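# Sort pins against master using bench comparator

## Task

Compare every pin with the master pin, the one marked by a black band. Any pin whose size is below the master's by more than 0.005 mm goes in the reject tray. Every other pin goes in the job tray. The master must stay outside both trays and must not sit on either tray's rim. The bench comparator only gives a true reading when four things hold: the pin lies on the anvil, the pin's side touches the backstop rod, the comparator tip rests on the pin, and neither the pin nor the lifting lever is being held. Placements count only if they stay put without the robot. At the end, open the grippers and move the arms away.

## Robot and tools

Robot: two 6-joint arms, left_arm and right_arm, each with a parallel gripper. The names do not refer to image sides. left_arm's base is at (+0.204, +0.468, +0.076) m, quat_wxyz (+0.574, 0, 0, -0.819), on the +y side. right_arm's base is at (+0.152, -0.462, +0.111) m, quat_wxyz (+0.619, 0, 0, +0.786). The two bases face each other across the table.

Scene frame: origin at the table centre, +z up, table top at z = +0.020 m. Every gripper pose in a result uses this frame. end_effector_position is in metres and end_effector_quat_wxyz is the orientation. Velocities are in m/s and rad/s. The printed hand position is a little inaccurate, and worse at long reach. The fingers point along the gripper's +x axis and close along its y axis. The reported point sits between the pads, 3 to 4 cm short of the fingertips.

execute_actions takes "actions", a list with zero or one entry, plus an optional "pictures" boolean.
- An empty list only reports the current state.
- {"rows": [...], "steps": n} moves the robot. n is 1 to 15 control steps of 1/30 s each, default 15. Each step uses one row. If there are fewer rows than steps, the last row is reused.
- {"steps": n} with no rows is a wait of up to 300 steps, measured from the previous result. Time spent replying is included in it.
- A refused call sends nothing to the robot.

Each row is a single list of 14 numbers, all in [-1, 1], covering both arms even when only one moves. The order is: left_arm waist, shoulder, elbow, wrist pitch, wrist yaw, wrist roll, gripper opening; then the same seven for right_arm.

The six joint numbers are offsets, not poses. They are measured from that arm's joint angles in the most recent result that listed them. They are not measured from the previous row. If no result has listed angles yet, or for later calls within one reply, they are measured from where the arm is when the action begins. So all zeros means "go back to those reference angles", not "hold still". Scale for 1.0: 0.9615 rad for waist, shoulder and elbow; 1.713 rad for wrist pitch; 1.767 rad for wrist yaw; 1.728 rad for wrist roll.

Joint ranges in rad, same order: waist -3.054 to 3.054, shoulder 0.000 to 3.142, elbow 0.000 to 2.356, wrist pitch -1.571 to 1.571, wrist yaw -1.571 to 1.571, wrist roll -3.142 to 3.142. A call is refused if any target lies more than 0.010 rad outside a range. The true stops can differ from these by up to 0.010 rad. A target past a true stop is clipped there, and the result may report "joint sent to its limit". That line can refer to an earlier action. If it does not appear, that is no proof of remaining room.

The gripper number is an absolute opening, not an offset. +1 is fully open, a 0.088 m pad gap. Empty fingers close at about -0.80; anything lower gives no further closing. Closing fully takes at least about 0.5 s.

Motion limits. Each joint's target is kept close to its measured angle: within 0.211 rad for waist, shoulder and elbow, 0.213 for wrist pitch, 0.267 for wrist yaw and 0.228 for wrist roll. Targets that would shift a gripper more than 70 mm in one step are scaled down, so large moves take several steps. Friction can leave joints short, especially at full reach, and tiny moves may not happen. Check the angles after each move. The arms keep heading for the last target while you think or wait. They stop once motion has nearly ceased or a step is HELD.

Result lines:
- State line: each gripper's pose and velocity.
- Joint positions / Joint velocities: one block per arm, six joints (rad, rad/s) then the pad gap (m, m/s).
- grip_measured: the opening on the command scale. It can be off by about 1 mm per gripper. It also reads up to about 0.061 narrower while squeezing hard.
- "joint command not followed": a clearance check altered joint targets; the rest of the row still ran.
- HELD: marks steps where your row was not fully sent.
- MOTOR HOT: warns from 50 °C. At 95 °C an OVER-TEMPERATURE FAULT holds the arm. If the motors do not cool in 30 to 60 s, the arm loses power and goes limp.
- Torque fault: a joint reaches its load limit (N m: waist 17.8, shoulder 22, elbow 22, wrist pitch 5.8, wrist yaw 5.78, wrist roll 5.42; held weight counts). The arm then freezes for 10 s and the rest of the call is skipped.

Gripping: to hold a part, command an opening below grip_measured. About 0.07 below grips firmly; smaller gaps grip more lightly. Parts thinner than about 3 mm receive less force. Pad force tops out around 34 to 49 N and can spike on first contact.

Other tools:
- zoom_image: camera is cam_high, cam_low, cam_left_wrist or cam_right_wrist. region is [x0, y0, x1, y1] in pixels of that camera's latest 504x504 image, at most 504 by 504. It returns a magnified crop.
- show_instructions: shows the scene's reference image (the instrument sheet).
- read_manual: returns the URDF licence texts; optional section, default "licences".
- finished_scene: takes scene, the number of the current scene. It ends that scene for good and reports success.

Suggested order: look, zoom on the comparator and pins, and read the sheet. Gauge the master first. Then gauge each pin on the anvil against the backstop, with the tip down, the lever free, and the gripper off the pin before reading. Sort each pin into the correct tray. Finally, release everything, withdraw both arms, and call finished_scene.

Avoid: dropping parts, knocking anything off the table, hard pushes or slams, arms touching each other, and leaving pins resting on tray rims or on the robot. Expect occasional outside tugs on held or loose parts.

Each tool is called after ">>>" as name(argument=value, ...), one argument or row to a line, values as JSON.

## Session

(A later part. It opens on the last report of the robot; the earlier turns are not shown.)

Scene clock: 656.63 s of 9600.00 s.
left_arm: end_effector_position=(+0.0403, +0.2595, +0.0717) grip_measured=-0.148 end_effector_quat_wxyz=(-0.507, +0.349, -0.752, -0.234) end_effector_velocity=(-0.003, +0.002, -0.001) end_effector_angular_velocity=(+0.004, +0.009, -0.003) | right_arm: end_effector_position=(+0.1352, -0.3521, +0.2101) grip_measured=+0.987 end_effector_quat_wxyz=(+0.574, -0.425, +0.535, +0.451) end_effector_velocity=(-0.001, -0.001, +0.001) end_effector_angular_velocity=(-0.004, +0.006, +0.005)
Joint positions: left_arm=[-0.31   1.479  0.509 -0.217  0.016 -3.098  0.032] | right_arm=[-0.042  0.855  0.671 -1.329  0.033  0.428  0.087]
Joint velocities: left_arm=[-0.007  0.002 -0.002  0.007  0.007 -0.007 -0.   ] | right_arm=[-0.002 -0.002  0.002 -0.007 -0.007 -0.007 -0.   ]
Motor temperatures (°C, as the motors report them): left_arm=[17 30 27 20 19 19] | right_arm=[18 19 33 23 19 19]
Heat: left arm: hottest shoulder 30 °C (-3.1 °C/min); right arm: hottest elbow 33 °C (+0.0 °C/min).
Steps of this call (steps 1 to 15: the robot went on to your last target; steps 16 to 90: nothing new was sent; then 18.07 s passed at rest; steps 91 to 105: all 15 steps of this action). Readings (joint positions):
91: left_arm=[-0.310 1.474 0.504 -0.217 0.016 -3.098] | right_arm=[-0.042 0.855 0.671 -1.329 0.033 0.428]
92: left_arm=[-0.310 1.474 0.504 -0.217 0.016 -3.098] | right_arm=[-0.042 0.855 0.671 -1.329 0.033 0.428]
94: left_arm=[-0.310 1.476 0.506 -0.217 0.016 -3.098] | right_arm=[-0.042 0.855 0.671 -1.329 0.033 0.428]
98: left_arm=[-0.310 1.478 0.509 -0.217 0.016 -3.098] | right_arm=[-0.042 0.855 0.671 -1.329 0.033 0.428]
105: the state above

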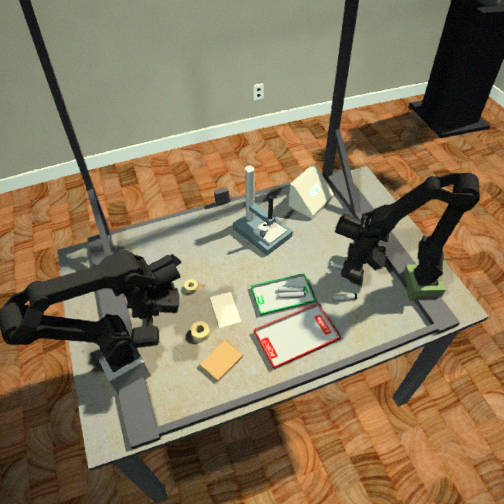

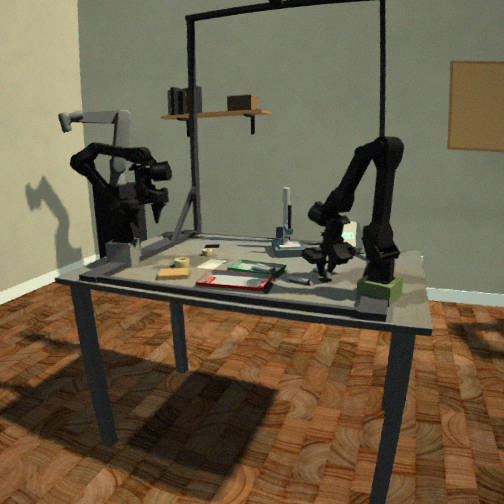

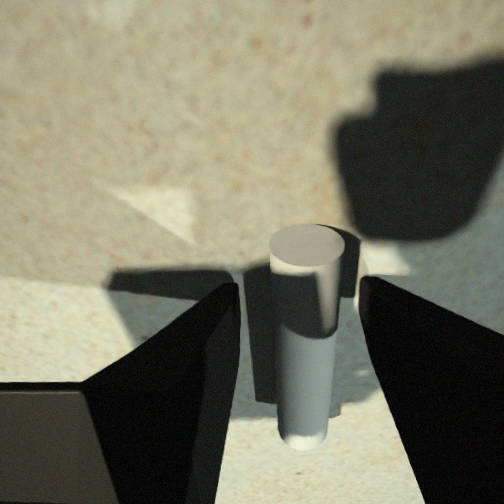

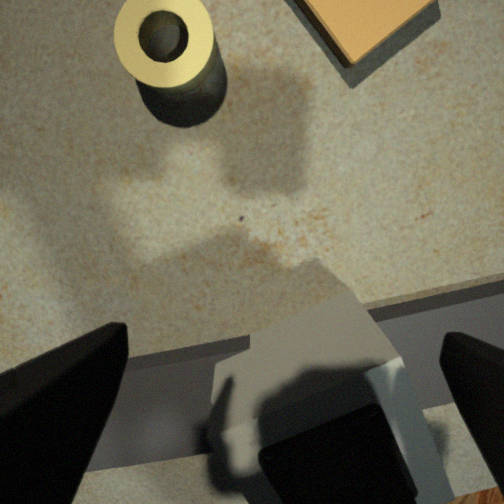

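Good enough; close.

>>> execute_actions(
  actions=[
    {"rows":[[0,0,0,0,0,0,-0.2,0,0,0,0,0,0,1],[0,0,0,0,0,0,-0.25,0,0,0,0,0,0,1],[0,0,0,0,0,0,-0.3,0,0,0,0,0,0,1],[0,0,0,0,0,0,-0.35,0,0,0,0,0,0,1],[0,0,0,0,0,0,-0.4,0,0,0,0,0,0,1],[0,0,0,0,0,0,-0.45,0,0,0,0,0,0,1],[0,0,0,0,0,0,-0.5,0,0,0,0,0,0,1],[0,0,0,0,0,0,-0.55,0,0,0,0,0,0,1],[0,0,0,0,0,0,-0.6,0,0,0,0,0,0,1],[0,0,0,0,0,0,-0.7,0,0,0,0,0,0,1],[0,0,0,0,0,0,-0.8,0,0,0,0,0,0,1]],"steps":15},
  ],
  pictures=false,
)

>>> execute_actions(
  actions=[
    {"rows":[[0,-0.04,0,-0.012,0,0,-0.8,0,0,0,0,0,0,1],[0,-0.08,0,-0.025,0,0,-0.8,0,0,0,0,0,0,1],[0,-0.08,0,-0.025,0,0,-0.8,0,0,0,0,0,0,1],[0,-0.16,0,-0.05,0,0,-0.8,0,0,0,0,0,0,1],[0,-0.16,0.1,-0.07,0,0,-0.8,0,0,0,0,0,0,1],[-0.04,-0.12,0.25,-0.1,0,0.03,-0.8,0,0,0,0,0,0,1],[-0.08,0,0.45,-0.15,0,0.08,-0.8,0,0,0,0,0,0,1],[-0.12,0.2,0.65,-0.2,0,0.12,-0.8,0,0,0,0,0,0,1],[-0.162,0.417,0.812,-0.231,0,0.159,-0.8,0,0,0,0,0,0,1]],"steps":15},
  ],
  pictures=false,
)

>>> execute_actions(
  actions=[
    {"steps":20},
  ],
)

Scene clock: 670.30 s of 9600.00 s.
left_arm: end_effector_position=(+0.0403, +0.2596, +0.0717) grip_measured=-0.512 end_effector_quat_wxyz=(-0.508, +0.349, -0.752, -0.234) end_effector_velocity=(+0.002, +0.001, -0.001) end_effector_angular_velocity=(+0.003, -0.008, +0.007) | right_arm: end_effector_position=(+0.1352, -0.3521, +0.2101) grip_measured=+0.987 end_effector_quat_wxyz=(+0.574, -0.425, +0.535, +0.451) end_effector_velocity=(-0.000, -0.002, -0.001) end_effector_angular_velocity=(-0.014, +0.004, +0.005)
Joint positions: left_arm=[-0.31   1.479  0.509 -0.218  0.016 -3.098  0.014] | right_arm=[-0.042  0.855  0.671 -1.329  0.033  0.428  0.087]
Joint velocities: left_arm=[-0.002 -0.002 -0.002 -0.007 -0.007 -0.007  0.   ] | right_arm=[-0.002  0.002 -0.002 -0.007 -0.007 -0.007 -0.   ]
Motor temperatures (°C, as the motors report them): left_arm=[17 29 28 20 19 19] | right_arm=[18 19 33 23 19 19]
Heat: left arm: hottest shoulder 29 °C (-4.1 °C/min); right arm: hottest elbow 33 °C (+0.0 °C/min).
Steps of this call (steps 1 to 15: the robot went on to your last target; steps 16 to 90: nothing new was sent; then 10.17 s passed at rest; steps 91 to 105: all 15 steps of this action). Readings (joint positions):
91: left_arm=[-0.310 1.479 0.509 -0.217 0.016 -3.098] | right_arm=[-0.042 0.855 0.671 -1.329 0.033 0.428]
92: left_arm=[-0.310 1.479 0.509 -0.217 0.016 -3.098] | right_arm=[-0.042 0.855 0.671 -1.329 0.033 0.428]
94: left_arm=[-0.310 1.479 0.509 -0.217 0.016 -3.098] | right_arm=[-0.042 0.855 0.671 -1.329 0.033 0.428]
98: left_arm=[-0.310 1.479 0.509 -0.217 0.016 -3.098] | right_arm=[-0.042 0.855 0.671 -1.329 0.033 0.428]
105: the state above

Scene clock: 670.80 s of 9600.00 s.
left_arm: end_effector_position=(-0.0636, +0.2159, +0.1065) grip_measured=-0.512 end_effector_quat_wxyz=(-0.604, +0.200, -0.763, -0.118) end_effector_velocity=(-0.305, -0.279, +0.104) end_effector_angular_velocity=(-0.331, +0.271, -0.147) | right_arm: end_effector_position=(+0.1352, -0.3521, +0.2101) grip_measured=+0.987 end_effector_quat_wxyz=(+0.574, -0.425, +0.535, +0.451) end_effector_velocity=(-0.000, -0.002, -0.001) end_effector_angular_velocity=(-0.009, +0.004, +0.020)
Joint positions: left_arm=[-0.462  1.838  1.119 -0.599  0.015 -2.84   0.014] | right_arm=[-0.042  0.855  0.671 -1.329  0.033  0.428  0.087]
Joint velocities: left_arm=[-0.032  0.969  1.634 -0.242 -0.022  0.125 -0.   ] | right_arm=[-0.002 -0.002 -0.002 -0.007 -0.007 -0.022 -0.   ]
Motor temperatures (°C, as the motors report them): left_arm=[17 29 28 20 19 19] | right_arm=[18 19 33 23 19 19]
Heat: left arm: hottest shoulder 29 °C (-4.0 °C/min); right arm: hottest elbow 33 °C (+0.0 °C/min).
Steps of this call (steps 1 to 15: all 15 steps of this action). Readings (joint positions):
1: left_arm=[-0.310 1.473 0.509 -0.219 0.016 -3.098] | right_arm=[-0.042 0.855 0.671 -1.329 0.033 0.428]
2: left_arm=[-0.310 1.461 0.509 -0.232 0.016 -3.098] | right_arm=[-0.042 0.855 0.671 -1.329 0.033 0.428]
4: left_arm=[-0.310 1.420 0.509 -0.259 0.016 -3.098] | right_arm=[-0.042 0.855 0.671 -1.329 0.033 0.428]
8: left_arm=[-0.353 1.443 0.672 -0.419 0.014 -3.006] | right_arm=[-0.042 0.855 0.671 -1.329 0.033 0.428]
15: the state above

Scene clock: 671.47 s of 9600.00 s.
left_arm: end_effector_position=(-0.0970, +0.1845, +0.1405) grip_measured=-0.512 end_effector_quat_wxyz=(-0.565, +0.214, -0.791, -0.092) end_effector_velocity=(+0.002, +0.005, -0.001) end_effector_angular_velocity=(+0.022, -0.009, +0.002) | right_arm: end_effector_position=(+0.1352, -0.3521, +0.2101) grip_measured=+0.987 end_effector_quat_wxyz=(+0.574, -0.425, +0.535, +0.451) end_effector_velocity=(+0.002, -0.003, -0.002) end_effector_angular_velocity=(-0.011, -0.010, +0.004)
Joint positions: left_arm=[-0.463  1.876  1.285 -0.616  0.015 -2.828  0.014] | right_arm=[-0.042  0.855  0.671 -1.329  0.033  0.428  0.087]
Joint velocities: left_arm=[-0.002 -0.002 -0.002 -0.022  0.007 -0.007 -0.   ] | right_arm=[-0.002 -0.002 -0.007 -0.007  0.007 -0.007  0.   ]
Motor temperatures (°C, as the motors report them): left_arm=[17 30 28 20 19 19] | right_arm=[18 19 33 23 19 19]
Heat: left arm: hottest shoulder 30 °C (-3.0 °C/min); right arm: hottest elbow 33 °C (+0.0 °C/min).
Steps of this call (steps 1 to 20: the robot went on to your last target). Readings (joint positions):
1: left_arm=[-0.463 1.862 1.167 -0.603 0.015 -2.836] | right_arm=[-0.042 0.855 0.671 -1.329 0.033 0.428]
2: left_arm=[-0.463 1.873 1.205 -0.603 0.015 -2.833] | right_arm=[-0.042 0.855 0.671 -1.329 0.033 0.428]
4: left_arm=[-0.463 1.874 1.255 -0.603 0.015 -2.831] | right_arm=[-0.042 0.855 0.671 -1.329 0.033 0.428]
8: left_arm=[-0.463 1.872 1.285 -0.608 0.015 -2.829] | right_arm=[-0.042 0.855 0.671 -1.329 0.033 0.428]
20: the state above

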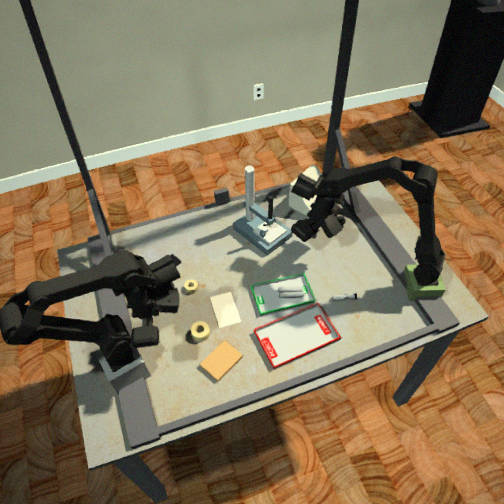

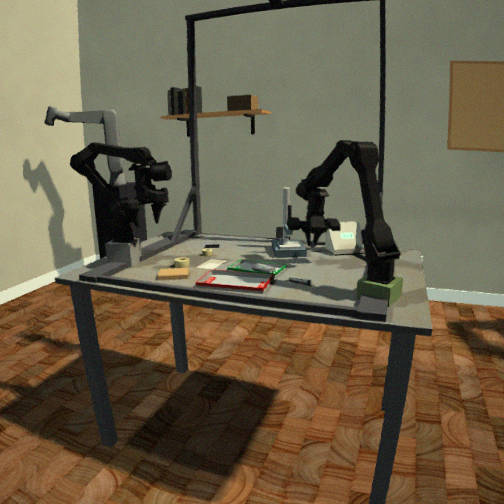

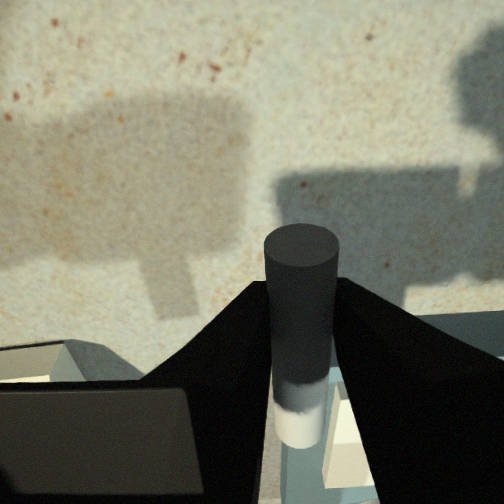

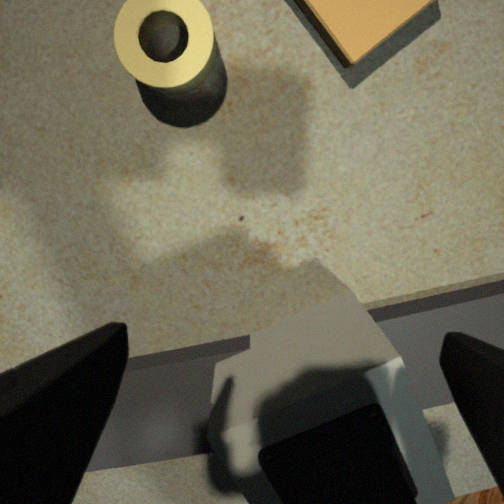

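>>> execute_actions(
  actions=[
    {"rows":[[0,0.08,0.16,-0.02,0,0,-0.8,0,0,0,0,0,0,1],[0,0.08,0.16,-0.02,0,0,-0.8,0,0,0,0,0,0,1],[0,0.16,0.32,-0.045,0,0,-0.8,0,0,0,0,0,0,1],[0,0.16,0.32,-0.045,0,0,-0.8,0,0,0,0,0,0,1],[0,0.16,0.32,-0.045,0,0,-0.8,0,0,0,0,0,0,1],[0,0.298,0.482,-0.073,0,0,-0.8,0,0,0,0,0,0,1]],"steps":15},
  ],
  pictures=false,
)

>>> execute_actions(
  actions=[
    {"steps":18},
  ],
  pictures=false,
)

>>> execute_actions(
  actions=[
    {"rows":[[0,0.03,0.02,-0.006,0,0,-0.8,0,0,0,0,0,0,1],[0,0.03,0.02,-0.006,0,0,-0.8,0,0,0,0,0,0,1],[0,0.06,0.045,-0.012,0,0,-0.8,0,0,0,0,0,0,1],[0,0.06,0.045,-0.012,0,0,-0.8,0,0,0,0,0,0,1],[0,0.06,0.045,-0.012,0,0,-0.8,0,0,0,0,0,0,1],[0,0.095,0.068,-0.02,0,0,-0.8,0,0,0,0,0,0,1]],"steps":15},
  ],
  pictures=false,
)

>>> execute_actions(
  actions=[
    {"steps":12},
  ],
)

Scene clock: 680.07 s of 9600.00 s.
left_arm: end_effector_position=(-0.1588, +0.1256, +0.1514) grip_measured=-0.512 end_effector_quat_wxyz=(-0.551, +0.221, -0.800, -0.085) end_effector_velocity=(-0.002, -0.001, -0.016) end_effector_angular_velocity=(+0.026, -0.033, +0.007) | right_arm: end_effector_position=(+0.1352, -0.3521, +0.2101) grip_measured=+0.987 end_effector_quat_wxyz=(+0.574, -0.425, +0.535, +0.451) end_effector_velocity=(-0.005, +0.000, -0.001) end_effector_angular_velocity=(-0.000, +0.037, +0.007)
Joint positions: left_arm=[-0.463  2.156  1.728 -0.738  0.015 -2.828  0.014] | right_arm=[-0.042  0.855  0.671 -1.329  0.033  0.428  0.087]
Joint velocities: left_arm=[-0.002  0.051  0.032 -0.022 -0.007 -0.007 -0.001] | right_arm=[-0.002 -0.002 -0.002  0.007 -0.037 -0.007 -0.   ]
Motor temperatures (°C, as the motors report them): left_arm=[17 31 29 20 19 19] | right_arm=[18 19 33 23 19 19]
Heat: left arm: hottest shoulder 31 °C (-1.0 °C/min); right arm: hottest elbow 33 °C (+0.0 °C/min).
Steps of this call (steps 1 to 15: the robot went on to your last target; steps 16 to 90: nothing new was sent; then 5.10 s passed at rest; steps 91 to 105: all 15 steps of this action). Readings (joint positions):
91: left_arm=[-0.463 1.889 1.308 -0.637 0.015 -2.828] | right_arm=[-0.042 0.855 0.671 -1.329 0.033 0.428]
92: left_arm=[-0.463 1.907 1.340 -0.647 0.015 -2.828] | right_arm=[-0.042 0.855 0.671 -1.329 0.033 0.428]
94: left_arm=[-0.463 1.968 1.447 -0.667 0.015 -2.828] | right_arm=[-0.042 0.855 0.671 -1.329 0.033 0.428]
98: left_arm=[-0.463 2.095 1.664 -0.710 0.015 -2.828] | right_arm=[-0.042 0.855 0.671 -1.329 0.033 0.428]
105: the state above

Scene clock: 680.67 s of 9600.00 s.
left_arm: end_effector_position=(-0.1600, +0.1245, +0.1532) grip_measured=-0.512 end_effector_quat_wxyz=(-0.549, +0.222, -0.801, -0.084) end_effector_velocity=(+0.003, -0.000, +0.002) end_effector_angular_velocity=(+0.003, -0.001, +0.026) | right_arm: end_effector_position=(+0.1352, -0.3521, +0.2101) grip_measured=+0.987 end_effector_quat_wxyz=(+0.574, -0.425, +0.535, +0.451) end_effector_velocity=(-0.000, -0.002, -0.001) end_effector_angular_velocity=(-0.009, +0.005, +0.005)
Joint positions: left_arm=[-0.463  2.158  1.736 -0.739  0.015 -2.828  0.014] | right_arm=[-0.042  0.855  0.671 -1.329  0.033  0.428  0.087]
Joint velocities: left_arm=[ 0.002 -0.007 -0.002 -0.007 -0.007 -0.022  0.   ] | right_arm=[-0.002 -0.002 -0.002 -0.007 -0.007 -0.007 -0.   ]
Motor temperatures (°C, as the motors report them): left_arm=[17 31 29 20 19 19] | right_arm=[18 19 33 23 19 19]
Heat: left arm: hottest shoulder 31 °C (-1.0 °C/min); right arm: hottest elbow 33 °C (+0.0 °C/min).
Steps of this call (steps 1 to 15: the robot went on to your last target; steps 16 to 18: nothing new was sent). Readings (joint positions):
1: left_arm=[-0.463 2.158 1.729 -0.739 0.015 -2.828] | right_arm=[-0.042 0.855 0.671 -1.329 0.033 0.428]
2: left_arm=[-0.463 2.158 1.729 -0.739 0.015 -2.828] | right_arm=[-0.042 0.855 0.671 -1.329 0.033 0.428]
4: left_arm=[-0.463 2.158 1.732 -0.739 0.015 -2.828] | right_arm=[-0.042 0.855 0.671 -1.329 0.033 0.428]
8: left_arm=[-0.463 2.158 1.736 -0.739 0.015 -2.828] | right_arm=[-0.042 0.855 0.671 -1.329 0.033 0.428]
18: the state above
All arms were judged still, so your last target was given up. Only a new action makes them travel on or press farther. Fingers that are still opening or closing keep moving.

Scene clock: 681.17 s of 9600.00 s.
left_arm: end_effector_position=(-0.1629, +0.1215, +0.1287) grip_measured=-0.512 end_effector_quat_wxyz=(-0.571, +0.212, -0.787, -0.095) end_effector_velocity=(-0.000, +0.003, -0.000) end_effector_angular_velocity=(-0.002, -0.012, -0.012) | right_arm: end_effector_position=(+0.1352, -0.3521, +0.2101) grip_measured=+0.987 end_effector_quat_wxyz=(+0.574, -0.425, +0.535, +0.451) end_effector_velocity=(-0.000, -0.002, -0.001) end_effector_angular_velocity=(-0.009, +0.005, +0.005)
Joint positions: left_arm=[-0.463  2.24   1.79  -0.771  0.015 -2.828  0.014] | right_arm=[-0.042  0.855  0.671 -1.329  0.033  0.428  0.087]
Joint velocities: left_arm=[-0.007 -0.002 -0.002 -0.007 -0.007  0.007 -0.   ] | right_arm=[-0.002 -0.002 -0.002 -0.007 -0.007 -0.007 -0.   ]
Motor temperatures (°C, as the motors report them): left_arm=[17 31 29 20 19 19] | right_arm=[18 19 33 23 19 19]
Heat: left arm: hottest shoulder 31 °C (-1.0 °C/min); right arm: hottest elbow 33 °C (+0.0 °C/min).
Steps of this call (steps 1 to 15: all 15 steps of this action). Readings (joint positions):
1: left_arm=[-0.463 2.161 1.737 -0.742 0.015 -2.828] | right_arm=[-0.042 0.855 0.671 -1.329 0.033 0.428]
2: left_arm=[-0.463 2.164 1.739 -0.744 0.015 -2.828] | right_arm=[-0.042 0.855 0.671 -1.329 0.033 0.428]
4: left_arm=[-0.463 2.182 1.755 -0.752 0.015 -2.828] | right_arm=[-0.042 0.855 0.671 -1.329 0.033 0.428]
8: left_arm=[-0.463 2.225 1.779 -0.764 0.015 -2.828] | right_arm=[-0.042 0.855 0.671 -1.329 0.033 0.428]
15: the state above

Scene clock: 681.57 s of 9600.00 s.
left_arm: end_effector_position=(-0.1627, +0.1216, +0.1281) grip_measured=-0.512 end_effector_quat_wxyz=(-0.572, +0.212, -0.787, -0.096) end_effector_velocity=(-0.000, +0.003, -0.003) end_effector_angular_velocity=(+0.009, -0.009, +0.016) | right_arm: end_effector_position=(+0.1352, -0.3521, +0.2101) grip_measured=+0.987 end_effector_quat_wxyz=(+0.574, -0.425, +0.535, +0.451) end_effector_velocity=(+0.000, -0.002, -0.001) end_effector_angular_velocity=(-0.009, +0.005, +0.000)
Joint positions: left_arm=[-0.463  2.241  1.79  -0.772  0.015 -2.828  0.014] | right_arm=[-0.042  0.855  0.671 -1.329  0.033  0.428  0.087]
Joint velocities: left_arm=[-0.007  0.002 -0.002 -0.007 -0.007 -0.022 -0.   ] | right_arm=[-0.007 -0.002 -0.002 -0.007 -0.007 -0.007  0.   ]
Motor temperatures (°C, as the motors report them): left_arm=[17 31 29 20 19 19] | right_arm=[18 19 33 23 19 19]
Heat: left arm: hottest shoulder 31 °C (-1.0 °C/min); right arm: hottest elbow 33 °C (+0.0 °C/min).
Steps of this call (steps 1 to 12: the robot went on to your last target). Readings (joint positions):
1: left_arm=[-0.463 2.240 1.790 -0.772 0.015 -2.828] | right_arm=[-0.042 0.855 0.671 -1.329 0.033 0.428]
2: left_arm=[-0.463 2.241 1.790 -0.772 0.015 -2.828] | right_arm=[-0.042 0.855 0.671 -1.329 0.033 0.428]
4: left_arm=[-0.463 2.241 1.790 -0.772 0.015 -2.828] | right_arm=[-0.042 0.855 0.671 -1.329 0.033 0.428]
8: left_arm=[-0.463 2.241 1.790 -0.772 0.015 -2.828] | right_arm=[-0.042 0.855 0.671 -1.329 0.033 0.428]
12: the state above

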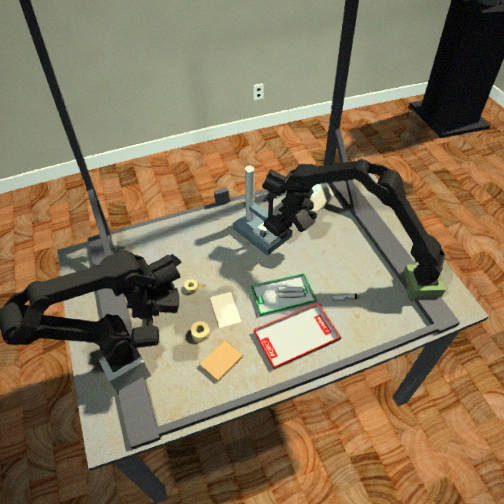

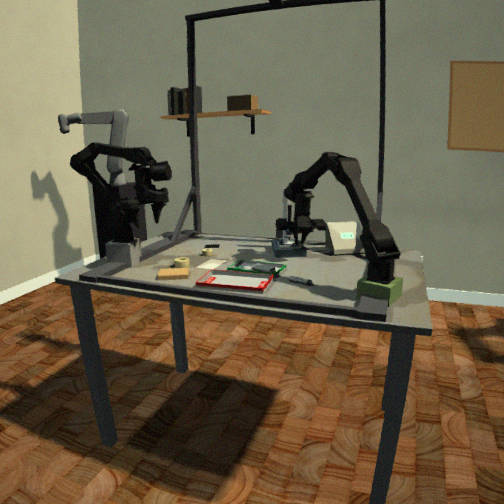

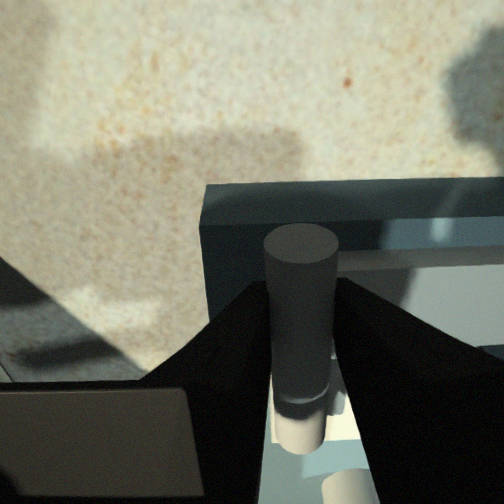

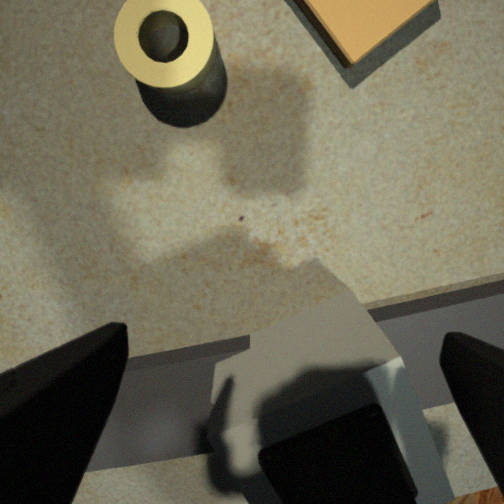

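>>> execute_actions(
  actions=[
    {"rows":[[0,0.01,0.018,0,0,0,-0.8,0,0,0,0,0,0,1],[0.012,0.01,0.018,0,0,0,-0.8,0,0,0,0,0,0,1],[0.02,0.01,0.018,0,0,0.004,-0.8,0,0,0,0,0,0,1],[0.028,0.01,0.018,0,0,0.006,-0.8,0,0,0,0,0,0,1],[0.036,0.01,0.018,0,0,0.008,-0.8,0,0,0,0,0,0,1],[0.044,0.01,0.018,0,0,0.01,-0.8,0,0,0,0,0,0,1],[0.052,0.01,0.018,0,0,0.012,-0.8,0,0,0,0,0,0,1],[0.06,0.01,0.018,0,0,0.014,-0.8,0,0,0,0,0,0,1],[0.068,0.01,0.018,0,0,0.016,-0.8,0,0,0,0,0,0,1],[0.076,0.01,0.018,0,0,0.018,-0.8,0,0,0,0,0,0,1],[0.084,0.01,0.018,0,0,0.02,-0.8,0,0,0,0,0,0,1],[0.09,0.01,0.018,0,0,0.02,-0.8,0,0,0,0,0,0,1]],"steps":15},
  ],
  pictures=false,
)

>>> execute_actions(
  actions=[
    {"steps":10},
  ],
)

Scene clock: 688.80 s of 9600.00 s.
left_arm: end_effector_position=(-0.1381, +0.0961, +0.1286) grip_measured=-0.512 end_effector_quat_wxyz=(-0.569, +0.227, -0.783, -0.106) end_effector_velocity=(-0.006, +0.008, -0.003) end_effector_angular_velocity=(+0.006, -0.012, -0.013) | right_arm: end_effector_position=(+0.1352, -0.3521, +0.2101) grip_measured=+0.987 end_effector_quat_wxyz=(+0.574, -0.425, +0.535, +0.451) end_effector_velocity=(+0.000, -0.005, -0.001) end_effector_angular_velocity=(-0.023, +0.002, +0.005)
Joint positions: left_arm=[-0.389  2.243  1.794 -0.772  0.027 -2.795  0.014] | right_arm=[-0.042  0.855  0.671 -1.329  0.033  0.428  0.087]
Joint velocities: left_arm=[-0.022  0.002 -0.002 -0.007 -0.007 -0.007 -0.   ] | right_arm=[-0.002 -0.002 -0.002 -0.022 -0.007 -0.007  0.   ]
Motor temperatures (°C, as the motors report them): left_arm=[17 32 29 20 19 19] | right_arm=[18 19 33 23 19 19]
Heat: left arm: hottest shoulder 32 °C (+1.0 °C/min); right arm: hottest elbow 33 °C (+0.0 °C/min).
Steps of this call (steps 1 to 15: the robot went on to your last target; steps 16 to 90: nothing new was sent; then 3.73 s passed at rest; steps 91 to 105: all 15 steps of this action). Readings (joint positions):
91: left_arm=[-0.463 2.241 1.791 -0.772 0.015 -2.828] | right_arm=[-0.042 0.855 0.671 -1.329 0.033 0.428]
92: left_arm=[-0.462 2.241 1.791 -0.772 0.015 -2.828] | right_arm=[-0.042 0.855 0.671 -1.329 0.033 0.428]
94: left_arm=[-0.458 2.242 1.793 -0.772 0.015 -2.828] | right_arm=[-0.042 0.855 0.671 -1.329 0.033 0.428]
98: left_arm=[-0.430 2.242 1.793 -0.772 0.015 -2.817] | right_arm=[-0.042 0.855 0.671 -1.329 0.033 0.428]
105: the state above

Scene clock: 689.13 s of 9600.00 s.
left_arm: end_effector_position=(-0.1381, +0.0961, +0.1285) grip_measured=-0.512 end_effector_quat_wxyz=(-0.569, +0.227, -0.783, -0.106) end_effector_velocity=(-0.002, +0.001, +0.001) end_effector_angular_velocity=(-0.003, +0.008, -0.012) | right_arm: end_effector_position=(+0.1352, -0.3521, +0.2101) grip_measured=+0.987 end_effector_quat_wxyz=(+0.574, -0.425, +0.535, +0.451) end_effector_velocity=(+0.002, -0.006, -0.002) end_effector_angular_velocity=(-0.025, -0.012, -0.005)
Joint positions: left_arm=[-0.389  2.243  1.794 -0.772  0.027 -2.795  0.014] | right_arm=[-0.042  0.855  0.671 -1.329  0.033  0.428  0.087]
Joint velocities: left_arm=[-0.002 -0.002 -0.002  0.007  0.007  0.007 -0.   ] | right_arm=[ 0.002 -0.002 -0.007 -0.022  0.007  0.007 -0.   ]
Motor temperatures (°C, as the motors report them): left_arm=[17 32 29 20 19 19] | right_arm=[18 19 33 23 19 19]
Heat: left arm: hottest shoulder 32 °C (+1.0 °C/min); right arm: hottest elbow 33 °C (+0.0 °C/min).
Steps of this call (steps 1 to 10: the robot went on to your last target). Readings (joint positions):
1: left_arm=[-0.389 2.243 1.794 -0.772 0.027 -2.795] | right_arm=[-0.042 0.855 0.671 -1.329 0.033 0.428]
2: left_arm=[-0.389 2.243 1.794 -0.772 0.027 -2.795] | right_arm=[-0.042 0.855 0.671 -1.329 0.033 0.428]
4: left_arm=[-0.389 2.243 1.794 -0.772 0.027 -2.795] | right_arm=[-0.042 0.855 0.671 -1.329 0.033 0.428]
8: left_arm=[-0.389 2.243 1.794 -0.772 0.027 -2.795] | right_arm=[-0.042 0.855 0.671 -1.329 0.033 0.428]
10: the state above

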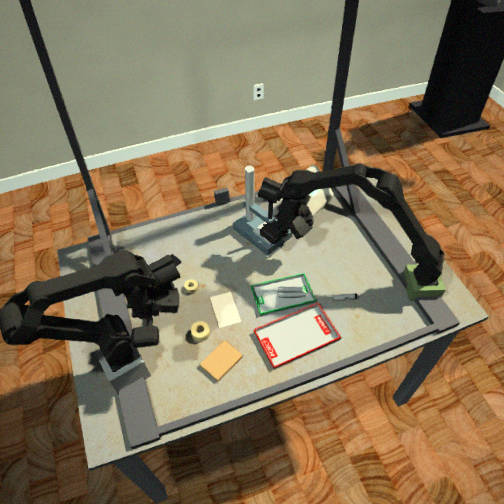

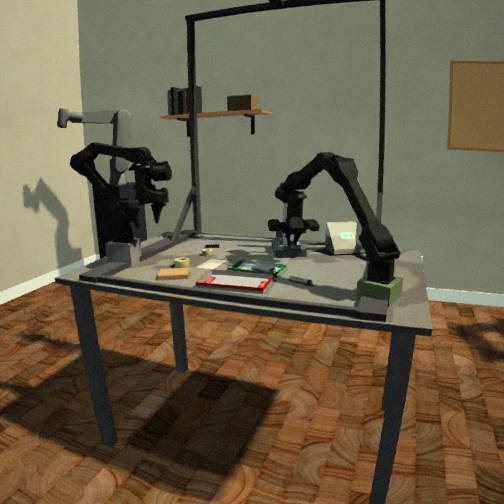

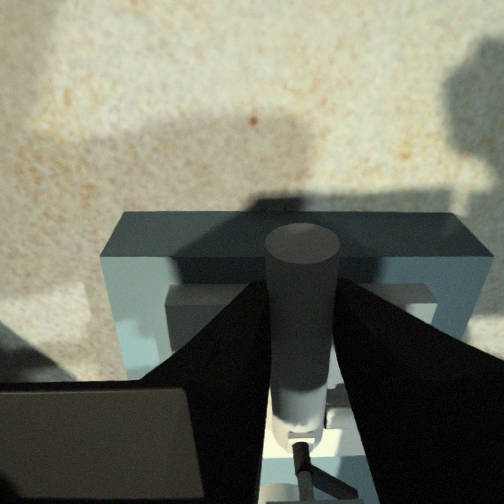

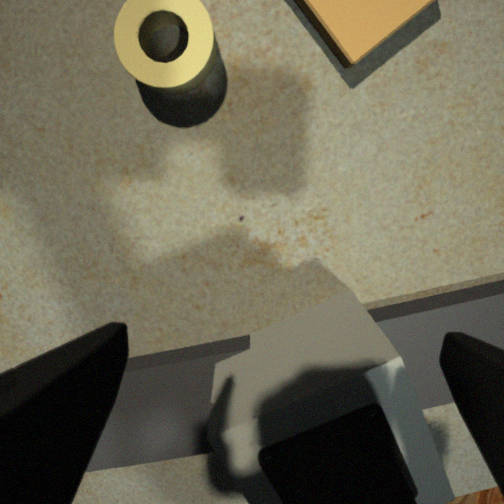

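>>> execute_actions(
  actions=[
    {"rows":[[0.01,0.014,0,0,0,0,-0.8,0,0,0,0,0,0,1],[0.01,0.014,0,0,0,0,-0.8,0,0,0,0,0,0,1],[0.01,0.014,0,0,0,0,-0.8,0,0,0,0,0,0,1],[0.005,0.014,0,0,0,0,-0.6,0,0,0,0,0,0,1],[0.005,0.014,0,0,0,0,-0.52,0,0,0,0,0,0,1],[0.005,0.014,0,0,0,0,-0.5,0,0,0,0,0,0,1],[0.005,0.014,0,0,0,0,-0.46,0,0,0,0,0,0,1],[0,0.014,0,0,0,0,-0.45,0,0,0,0,0,0,1],[0,0.014,0,0,0,0,-0.4,0,0,0,0,0,0,1],[0,0.014,0,0,0,0,-0.4,0,0,0,0,0,0,1],[0,0.014,0,0,0,0,-0.3,0,0,0,0,0,0,1],[0,0.014,0,0,0,0,-0.3,0,0,0,0,0,0,1],[0,0.014,0,0,0,0,-0.15,0,0,0,0,0,0,1]],"steps":15},
  ],
  pictures=false,
)

>>> execute_actions(
  actions=[
    {"rows":[[0,-0.04,0,0,0,0,-0.15,0,0,0,0,0,0,1],[0,-0.04,0,0,0,0,-0.15,0,0,0,0,0,0,1],[0,-0.04,0,0,0,0,-0.15,0,0,0,0,0,0,1],[0,-0.09,0,0,0,0,-0.15,0,0,0,0,0,0,1],[0,-0.09,0,0,0,0,-0.15,0,0,0,0,0,0,1],[0,-0.09,0,0,0,0,-0.15,0,0,0,0,0,0,1],[0,-0.09,0,0,0,0,-0.15,0,0,0,0,0,0,1],[0,-0.33,-0.448,0.072,0,0,-0.15,0,0,0,0,0,0,1]],"steps":15},
  ],
  pictures=false,
)

>>> execute_actions(
  actions=[
    {"steps":10},
  ],
  pictures=false,
)

>>> execute_actions(
  actions=[
    {"rows":[[-0.383,-0.19,-0.075,0.17,-0.01,-0.123,-0.1,0,0,0,0,0,0,1]],"steps":15},
  ],
  pictures=false,
)

>>> execute_actions(
  actions=[
    {"steps":12},
  ],
)

>>> zoom_image(
  camera="cam_left_wrist",
  region=[30,80,250,250],
)

Scene clock: 706.00 s of 9600.00 s.
left_arm: end_effector_position=(-0.1385, +0.0967, +0.1272) grip_measured=-0.224 end_effector_quat_wxyz=(-0.569, +0.226, -0.783, -0.107) end_effector_velocity=(+0.001, +0.002, -0.000) end_effector_angular_velocity=(+0.006, -0.005, +0.021) | right_arm: end_effector_position=(+0.1352, -0.3521, +0.2101) grip_measured=+0.987 end_effector_quat_wxyz=(+0.574, -0.425, +0.535, +0.451) end_effector_velocity=(-0.000, -0.002, -0.001) end_effector_angular_velocity=(-0.009, +0.005, +0.005)
Joint positions: left_arm=[-0.39   2.246  1.794 -0.772  0.029 -2.795  0.028] | right_arm=[-0.042  0.855  0.671 -1.329  0.033  0.428  0.087]
Joint velocities: left_arm=[-0.002 -0.002 -0.002 -0.007 -0.007 -0.022  0.046] | right_arm=[-0.002 -0.002 -0.002 -0.007 -0.007 -0.007 -0.   ]
Motor temperatures (°C, as the motors report them): left_arm=[17 35 30 20 19 19] | right_arm=[18 19 33 22 19 19]
Heat: left arm: hottest shoulder 35 °C (+4.0 °C/min); right arm: hottest elbow 33 °C (+0.0 °C/min).
Steps of this call (steps 1 to 15: the robot went on to your last target; steps 16 to 90: nothing new was sent; then 13.37 s passed at rest; steps 91 to 105: all 15 steps of this action). Readings (joint positions):
91: left_arm=[-0.389 2.244 1.794 -0.772 0.027 -2.795] | right_arm=[-0.042 0.855 0.671 -1.329 0.033 0.428]
92: left_arm=[-0.389 2.244 1.794 -0.772 0.028 -2.795] | right_arm=[-0.042 0.855 0.671 -1.329 0.033 0.428]
94: left_arm=[-0.389 2.245 1.794 -0.772 0.028 -2.795] | right_arm=[-0.042 0.855 0.671 -1.329 0.033 0.428]
98: left_arm=[-0.389 2.245 1.794 -0.772 0.029 -2.795] | right_arm=[-0.042 0.855 0.671 -1.329 0.033 0.428]
105: the state above

Scene clock: 706.50 s of 9600.00 s.
left_arm: end_effector_position=(-0.0951, +0.1445, +0.1637) grip_measured=-0.152 end_effector_quat_wxyz=(-0.546, +0.237, -0.798, -0.092) end_effector_velocity=(+0.095, +0.105, -0.198) end_effector_angular_velocity=(+0.376, -0.339, +0.021) | right_arm: end_effector_position=(+0.1352, -0.3521, +0.2101) grip_measured=+0.987 end_effector_quat_wxyz=(+0.574, -0.425, +0.535, +0.451) end_effector_velocity=(+0.002, -0.002, -0.000) end_effector_angular_velocity=(-0.001, -0.008, +0.004)
Joint positions: left_arm=[-0.39   1.917  1.419 -0.66   0.029 -2.795  0.032] | right_arm=[-0.042  0.855  0.671 -1.329  0.033  0.428  0.087]
Joint velocities: left_arm=[-0.002 -0.002 -0.632  0.125 -0.007 -0.022 -0.   ] | right_arm=[-0.002 -0.007 -0.002 -0.007  0.007 -0.007  0.   ]
Motor temperatures (°C, as the motors report them): left_arm=[17 35 30 20 19 19] | right_arm=[18 19 33 22 19 19]
Heat: left arm: hottest shoulder 35 °C (+5.0 °C/min); right arm: hottest elbow 33 °C (+0.0 °C/min).
Steps of this call (steps 1 to 15: all 15 steps of this action). Readings (joint positions):
1: left_arm=[-0.390 2.243 1.794 -0.772 0.029 -2.795] | right_arm=[-0.042 0.855 0.671 -1.329 0.033 0.428]
2: left_arm=[-0.390 2.240 1.794 -0.772 0.029 -2.795] | right_arm=[-0.042 0.855 0.671 -1.329 0.033 0.428]
4: left_arm=[-0.390 2.226 1.794 -0.772 0.029 -2.795] | right_arm=[-0.042 0.855 0.671 -1.329 0.033 0.428]
8: left_arm=[-0.390 2.149 1.752 -0.723 0.029 -2.795] | right_arm=[-0.042 0.855 0.671 -1.329 0.033 0.428]
15: the state above

Scene clock: 706.83 s of 9600.00 s.
left_arm: end_effector_position=(-0.0869, +0.1536, +0.1420) grip_measured=-0.152 end_effector_quat_wxyz=(-0.565, +0.228, -0.786, -0.104) end_effector_velocity=(+0.001, -0.002, +0.001) end_effector_angular_velocity=(-0.017, -0.009, +0.012) | right_arm: end_effector_position=(+0.1352, -0.3521, +0.2101) grip_measured=+0.987 end_effector_quat_wxyz=(+0.574, -0.425, +0.535, +0.451) end_effector_velocity=(-0.000, -0.003, -0.002) end_effector_angular_velocity=(-0.019, +0.002, +0.020)
Joint positions: left_arm=[-0.39   1.931  1.368 -0.649  0.029 -2.795  0.032] | right_arm=[-0.042  0.855  0.671 -1.329  0.033  0.428  0.087]
Joint velocities: left_arm=[-0.002 -0.002 -0.002  0.007 -0.022 -0.007 -0.   ] | right_arm=[-0.002  0.002 -0.007 -0.007 -0.007 -0.022 -0.   ]
Motor temperatures (°C, as the motors report them): left_arm=[17 35 30 20 19 19] | right_arm=[18 19 33 22 19 19]
Heat: left arm: hottest shoulder 35 °C (+5.0 °C/min); right arm: hottest elbow 33 °C (+0.0 °C/min).
Steps of this call (steps 1 to 10: the robot went on to your last target). Readings (joint positions):
1: left_arm=[-0.390 1.920 1.401 -0.657 0.029 -2.795] | right_arm=[-0.042 0.855 0.671 -1.329 0.033 0.428]
2: left_arm=[-0.390 1.926 1.387 -0.657 0.029 -2.795] | right_arm=[-0.042 0.855 0.671 -1.329 0.033 0.428]
4: left_arm=[-0.390 1.932 1.371 -0.657 0.029 -2.795] | right_arm=[-0.042 0.855 0.671 -1.329 0.033 0.428]
8: left_arm=[-0.390 1.931 1.368 -0.649 0.029 -2.795] | right_arm=[-0.042 0.855 0.671 -1.329 0.033 0.428]
10: the state above

Scene clock: 707.33 s of 9600.00 s.
left_arm: end_effector_position=(-0.2133, +0.2629, +0.2314) grip_measured=-0.102 end_effector_quat_wxyz=(-0.394, +0.176, -0.902, -0.029) end_effector_velocity=(+0.028, -0.016, -0.034) end_effector_angular_velocity=(+0.036, -0.073, +0.082) | right_arm: end_effector_position=(+0.1352, -0.3521, +0.2101) grip_measured=+0.987 end_effector_quat_wxyz=(+0.574, -0.425, +0.535, +0.451) end_effector_velocity=(-0.001, -0.001, +0.001) end_effector_angular_velocity=(-0.004, +0.006, +0.010)
Joint positions: left_arm=[-0.762  1.75   1.309 -0.364  0.016 -3.001  0.034] | right_arm=[-0.042  0.855  0.671 -1.329  0.033  0.428  0.087]
Joint velocities: left_arm=[ 0.051 -0.002 -0.09   0.007 -0.022 -0.022 -0.   ] | right_arm=[ 0.002 -0.002  0.002 -0.007 -0.007 -0.007 -0.   ]
Motor temperatures (°C, as the motors report them): left_arm=[17 35 30 20 19 19] | right_arm=[18 19 33 22 19 19]
Heat: left arm: hottest shoulder 35 °C (+5.1 °C/min); right arm: hottest elbow 33 °C (+0.0 °C/min).
Steps of this call (steps 1 to 15: all 15 steps of this action). Readings (joint positions):
1: left_arm=[-0.399 1.916 1.358 -0.619 0.019 -2.825] | right_arm=[-0.042 0.855 0.671 -1.329 0.033 0.428]
2: left_arm=[-0.425 1.899 1.341 -0.579 0.015 -2.862] | right_arm=[-0.042 0.855 0.671 -1.329 0.033 0.428]
4: left_arm=[-0.500 1.859 1.324 -0.503 0.015 -2.912] | right_arm=[-0.042 0.855 0.671 -1.329 0.033 0.428]
8: left_arm=[-0.677 1.781 1.322 -0.399 0.015 -2.975] | right_arm=[-0.042 0.855 0.671 -1.329 0.033 0.428]
15: the state above

Scene clock: 707.73 s of 9600.00 s.
left_arm: end_effector_position=(-0.2125, +0.2621, +0.2302) grip_measured=-0.102 end_effector_quat_wxyz=(-0.394, +0.178, -0.901, -0.031) end_effector_velocity=(+0.004, -0.003, -0.001) end_effector_angular_velocity=(-0.006, -0.011, +0.023) | right_arm: end_effector_position=(+0.1352, -0.3521, +0.2101) grip_measured=+0.987 end_effector_quat_wxyz=(+0.574, -0.425, +0.535, +0.451) end_effector_velocity=(+0.002, -0.003, -0.002) end_effector_angular_velocity=(-0.016, -0.011, +0.004)
Joint positions: left_arm=[-0.759  1.75   1.305 -0.361  0.016 -3.002  0.034] | right_arm=[-0.042  0.855  0.671 -1.329  0.033  0.428  0.087]
Joint velocities: left_arm=[ 0.002 -0.002 -0.002 -0.007 -0.022 -0.007 -0.   ] | right_arm=[-0.002  0.002 -0.007 -0.007  0.007 -0.007 -0.   ]
Motor temperatures (°C, as the motors report them): left_arm=[17 35 30 20 19 19] | right_arm=[18 19 33 22 19 19]
Heat: left arm: hottest shoulder 35 °C (+5.0 °C/min); right arm: hottest elbow 33 °C (+0.0 °C/min).
Steps of this call (steps 1 to 12: the robot went on to your last target). Readings (joint positions):
1: left_arm=[-0.760 1.750 1.307 -0.364 0.016 -3.001] | right_arm=[-0.042 0.855 0.671 -1.329 0.033 0.428]
2: left_arm=[-0.759 1.750 1.305 -0.364 0.016 -3.001] | right_arm=[-0.042 0.855 0.671 -1.329 0.033 0.428]
4: left_arm=[-0.759 1.750 1.305 -0.362 0.016 -3.002] | right_arm=[-0.042 0.855 0.671 -1.329 0.033 0.428]
8: left_arm=[-0.759 1.750 1.305 -0.361 0.016 -3.002] | right_arm=[-0.042 0.855 0.671 -1.329 0.033 0.428]
12: the state above

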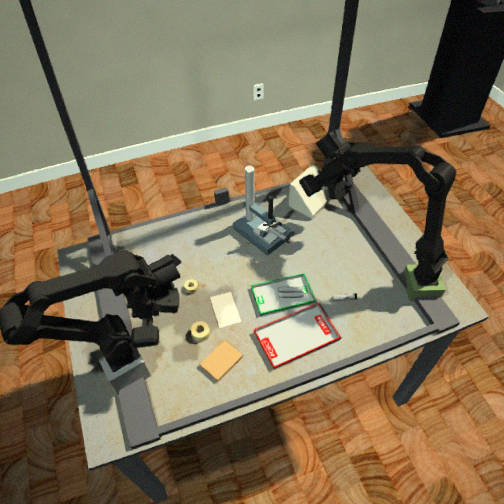

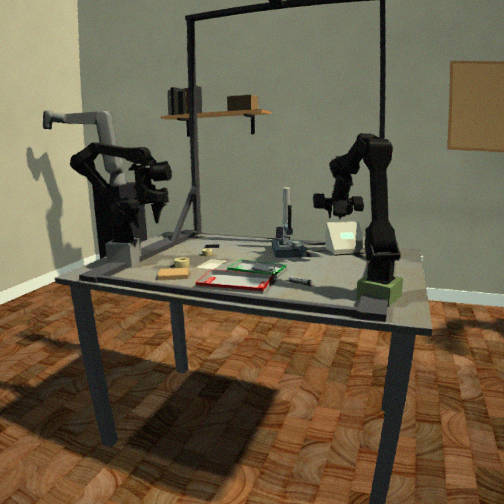

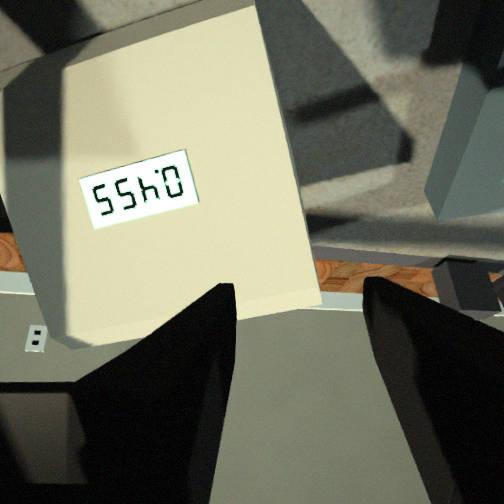

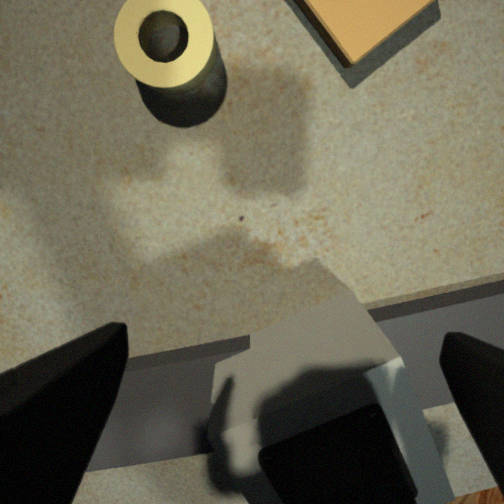

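Region (30, 80, 250, 250) of cam_left_wrist's 504x504 image, scaled by 2.291, with more detail than that image has; it fills the top 389 rows of this view, and the rest is white.

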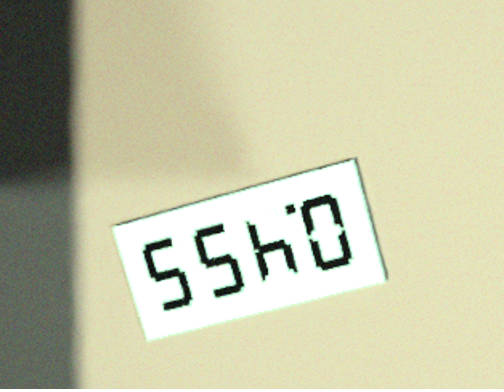

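>>> zoom_image(
  camera="cam_high",
  region=[225,190,365,330],
)

Region (225, 190, 365, 330) of cam_high's 504x504 image, scaled by 3.600, with more detail than that image has.

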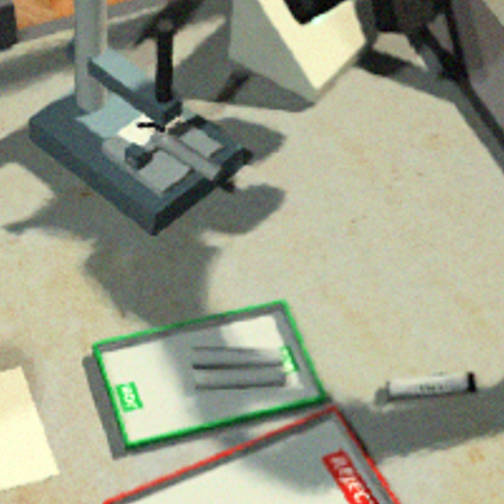

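>>> execute_actions(
  actions=[
    {"rows":[[0.385,0.195,0.08,-0.169,0.005,0.12,-0.1,0,0,0,0,0,0,1]],"steps":15},
  ],
  pictures=false,
)

>>> execute_actions(
  actions=[
    {"steps":10},
  ],
  pictures=false,
)

>>> execute_actions(
  actions=[
    {"rows":[[0,0.13,0.2,-0.025,0,0,-0.1,0,0,0,0,0,0,1],[0,0.13,0.2,-0.025,0,0,-0.1,0,0,0,0,0,0,1],[0,0.13,0.2,-0.025,0,0,-0.1,0,0,0,0,0,0,1],[0,0.235,0.39,-0.052,0,0,-0.1,0,0,0,0,0,0,1]],"steps":15},
  ],
  pictures=false,
)

>>> execute_actions(
  actions=[
    {"steps":15},
  ],
)

Scene clock: 721.60 s of 9600.00 s.
left_arm: end_effector_position=(-0.0854, +0.1498, +0.1426) grip_measured=-0.102 end_effector_quat_wxyz=(-0.563, +0.236, -0.785, -0.105) end_effector_velocity=(-0.039, +0.001, +0.033) end_effector_angular_velocity=(-0.077, +0.057, -0.075) | right_arm: end_effector_position=(+0.1352, -0.3521, +0.2101) grip_measured=+0.987 end_effector_quat_wxyz=(+0.574, -0.425, +0.535, +0.451) end_effector_velocity=(-0.000, -0.003, -0.002) end_effector_angular_velocity=(-0.014, +0.004, +0.005)
Joint positions: left_arm=[-0.384  1.933  1.371 -0.644  0.021 -2.802  0.034] | right_arm=[-0.042  0.855  0.671 -1.329  0.033  0.428  0.087]
Joint velocities: left_arm=[-0.071 -0.007  0.095 -0.007 -0.007  0.007 -0.   ] | right_arm=[-0.002 -0.002 -0.007 -0.007 -0.007 -0.007 -0.   ]
Motor temperatures (°C, as the motors report them): left_arm=[17 35 30 21 19 19] | right_arm=[18 19 33 22 19 19]
Heat: left arm: hottest shoulder 35 °C (+5.0 °C/min); right arm: hottest elbow 33 °C (+0.0 °C/min).
Steps of this call (steps 1 to 15: the robot went on to your last target; steps 16 to 90: nothing new was sent; then 10.37 s passed at rest; steps 91 to 105: all 15 steps of this action). Readings (joint positions):
91: left_arm=[-0.749 1.767 1.315 -0.390 0.023 -2.975] | right_arm=[-0.042 0.855 0.671 -1.329 0.033 0.428]
92: left_arm=[-0.724 1.785 1.333 -0.426 0.025 -2.942] | right_arm=[-0.042 0.855 0.671 -1.329 0.033 0.428]
94: left_arm=[-0.651 1.829 1.356 -0.497 0.025 -2.892] | right_arm=[-0.042 0.855 0.671 -1.329 0.033 0.428]
98: left_arm=[-0.474 1.907 1.360 -0.604 0.025 -2.828] | right_arm=[-0.042 0.855 0.671 -1.329 0.033 0.428]
105: the state above

Scene clock: 721.93 s of 9600.00 s.
left_arm: end_effector_position=(-0.0868, +0.1507, +0.1434) grip_measured=-0.102 end_effector_quat_wxyz=(-0.564, +0.234, -0.785, -0.104) end_effector_velocity=(+0.001, +0.000, +0.001) end_effector_angular_velocity=(-0.001, -0.005, +0.007) | right_arm: end_effector_position=(+0.1352, -0.3521, +0.2101) grip_measured=+0.987 end_effector_quat_wxyz=(+0.574, -0.425, +0.535, +0.451) end_effector_velocity=(-0.001, +0.001, -0.000) end_effector_angular_velocity=(+0.006, +0.009, -0.009)
Joint positions: left_arm=[-0.388  1.933  1.374 -0.647  0.021 -2.8    0.034] | right_arm=[-0.042  0.855  0.671 -1.329  0.033  0.428  0.087]
Joint velocities: left_arm=[-0.002 -0.002  0.002 -0.007 -0.007 -0.007 -0.   ] | right_arm=[-0.002 -0.002 -0.002  0.007 -0.007  0.007 -0.   ]
Motor temperatures (°C, as the motors report them): left_arm=[17 35 30 21 19 19] | right_arm=[18 19 33 22 19 19]
Heat: left arm: hottest shoulder 35 °C (+5.1 °C/min); right arm: hottest elbow 33 °C (+0.0 °C/min).
Steps of this call (steps 1 to 10: the robot went on to your last target). Readings (joint positions):
1: left_arm=[-0.386 1.933 1.373 -0.644 0.021 -2.801] | right_arm=[-0.042 0.855 0.671 -1.329 0.033 0.428]
2: left_arm=[-0.387 1.933 1.374 -0.645 0.021 -2.801] | right_arm=[-0.042 0.855 0.671 -1.329 0.033 0.428]
4: left_arm=[-0.388 1.933 1.374 -0.647 0.021 -2.800] | right_arm=[-0.042 0.855 0.671 -1.329 0.033 0.428]
8: left_arm=[-0.388 1.933 1.374 -0.647 0.021 -2.800] | right_arm=[-0.042 0.855 0.671 -1.329 0.033 0.428]
10: the state above

Scene clock: 722.43 s of 9600.00 s.
left_arm: end_effector_position=(-0.1356, +0.0968, +0.1622) grip_measured=-0.102 end_effector_quat_wxyz=(-0.539, +0.246, -0.801, -0.089) end_effector_velocity=(-0.003, +0.001, -0.002) end_effector_angular_velocity=(+0.016, +0.007, +0.014) | right_arm: end_effector_position=(+0.1352, -0.3521, +0.2101) grip_measured=+0.987 end_effector_quat_wxyz=(+0.574, -0.425, +0.535, +0.451) end_effector_velocity=(-0.002, -0.006, -0.001) end_effector_angular_velocity=(-0.026, +0.017, +0.011)
Joint positions: left_arm=[-0.388  2.143  1.739 -0.733  0.021 -2.8    0.034] | right_arm=[-0.042  0.855  0.671 -1.329  0.033  0.428  0.087]
Joint velocities: left_arm=[-0.002  0.012  0.012 -0.007  0.007 -0.022 -0.   ] | right_arm=[ 0.002 -0.002 -0.002 -0.022 -0.022 -0.007 -0.   ]
Motor temperatures (°C, as the motors report them): left_arm=[17 35 30 21 19 19] | right_arm=[18 19 33 22 19 19]
Heat: left arm: hottest shoulder 35 °C (+5.0 °C/min); right arm: hottest elbow 33 °C (+0.0 °C/min).
Steps of this call (steps 1 to 15: all 15 steps of this action). Readings (joint positions):
1: left_arm=[-0.388 1.955 1.409 -0.683 0.021 -2.800] | right_arm=[-0.042 0.855 0.671 -1.329 0.033 0.428]
2: left_arm=[-0.388 1.983 1.455 -0.684 0.021 -2.800] | right_arm=[-0.042 0.855 0.671 -1.329 0.033 0.428]
4: left_arm=[-0.388 2.045 1.550 -0.695 0.021 -2.800] | right_arm=[-0.042 0.855 0.671 -1.329 0.033 0.428]
8: left_arm=[-0.388 2.134 1.709 -0.719 0.021 -2.800] | right_arm=[-0.042 0.855 0.671 -1.329 0.033 0.428]
15: the state above

Scene clock: 722.93 s of 9600.00 s.
left_arm: end_effector_position=(-0.1354, +0.0970, +0.1608) grip_measured=-0.102 end_effector_quat_wxyz=(-0.540, +0.245, -0.800, -0.090) end_effector_velocity=(+0.003, +0.004, +0.001) end_effector_angular_velocity=(+0.010, -0.014, +0.007) | right_arm: end_effector_position=(+0.1352, -0.3521, +0.2101) grip_measured=+0.987 end_effector_quat_wxyz=(+0.574, -0.425, +0.535, +0.451) end_effector_velocity=(+0.002, -0.002, -0.000) end_effector_angular_velocity=(-0.006, -0.009, +0.004)
Joint positions: left_arm=[-0.388  2.146  1.739 -0.734  0.021 -2.8    0.034] | right_arm=[-0.042  0.855  0.671 -1.329  0.033  0.428  0.087]
Joint velocities: left_arm=[-0.002 -0.007 -0.002 -0.022 -0.007 -0.007 -0.   ] | right_arm=[-0.002 -0.002 -0.002 -0.007  0.007 -0.007  0.   ]
Motor temperatures (°C, as the motors report them): left_arm=[17 35 30 21 19 19] | right_arm=[18 19 33 22 19 19]
Heat: left arm: hottest shoulder 35 °C (+5.1 °C/min); right arm: hottest elbow 33 °C (+0.0 °C/min).
Steps of this call (steps 1 to 15: the robot went on to your last target). Readings (joint positions):
1: left_arm=[-0.388 2.143 1.739 -0.733 0.021 -2.800] | right_arm=[-0.042 0.855 0.671 -1.329 0.033 0.428]
2: left_arm=[-0.388 2.144 1.739 -0.733 0.021 -2.800] | right_arm=[-0.042 0.855 0.671 -1.329 0.033 0.428]
4: left_arm=[-0.388 2.145 1.739 -0.734 0.021 -2.800] | right_arm=[-0.042 0.855 0.671 -1.329 0.033 0.428]
8: left_arm=[-0.388 2.146 1.739 -0.734 0.021 -2.800] | right_arm=[-0.042 0.855 0.671 -1.329 0.033 0.428]
15: the state above
All arms were judged still, so your last target was given up. Only a new action makes them travel on or press farther. Fingers that are still opening or closing keep moving.

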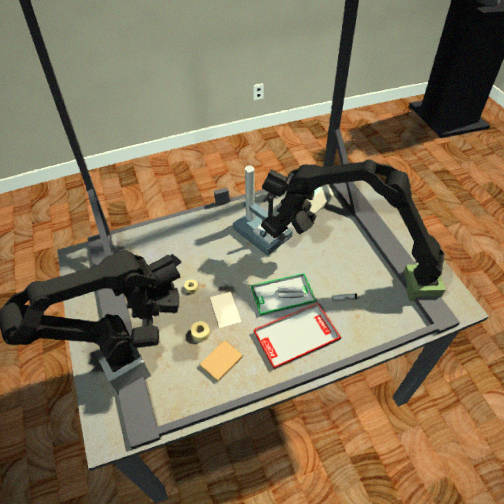

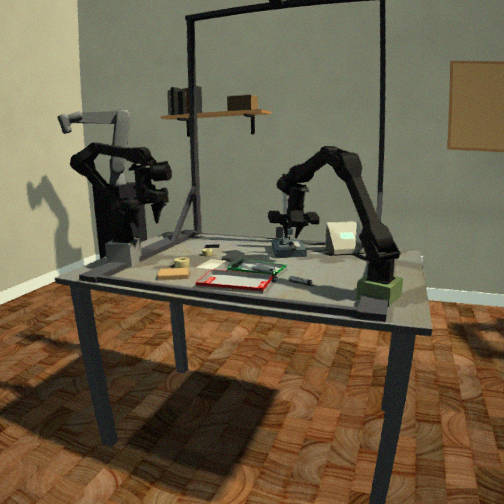

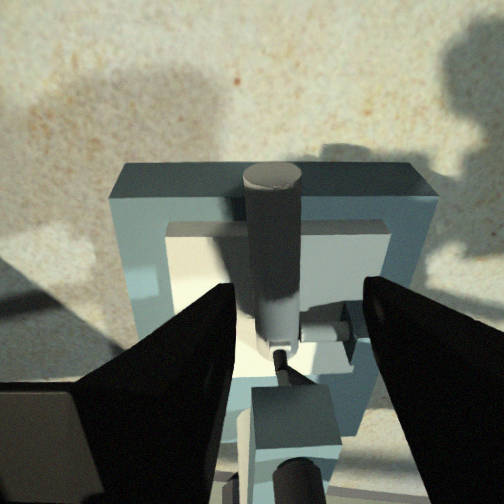

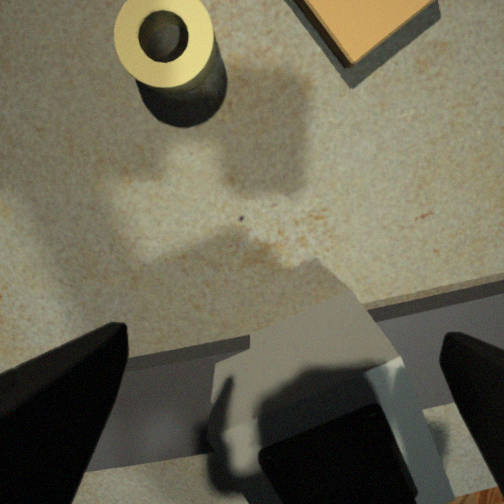

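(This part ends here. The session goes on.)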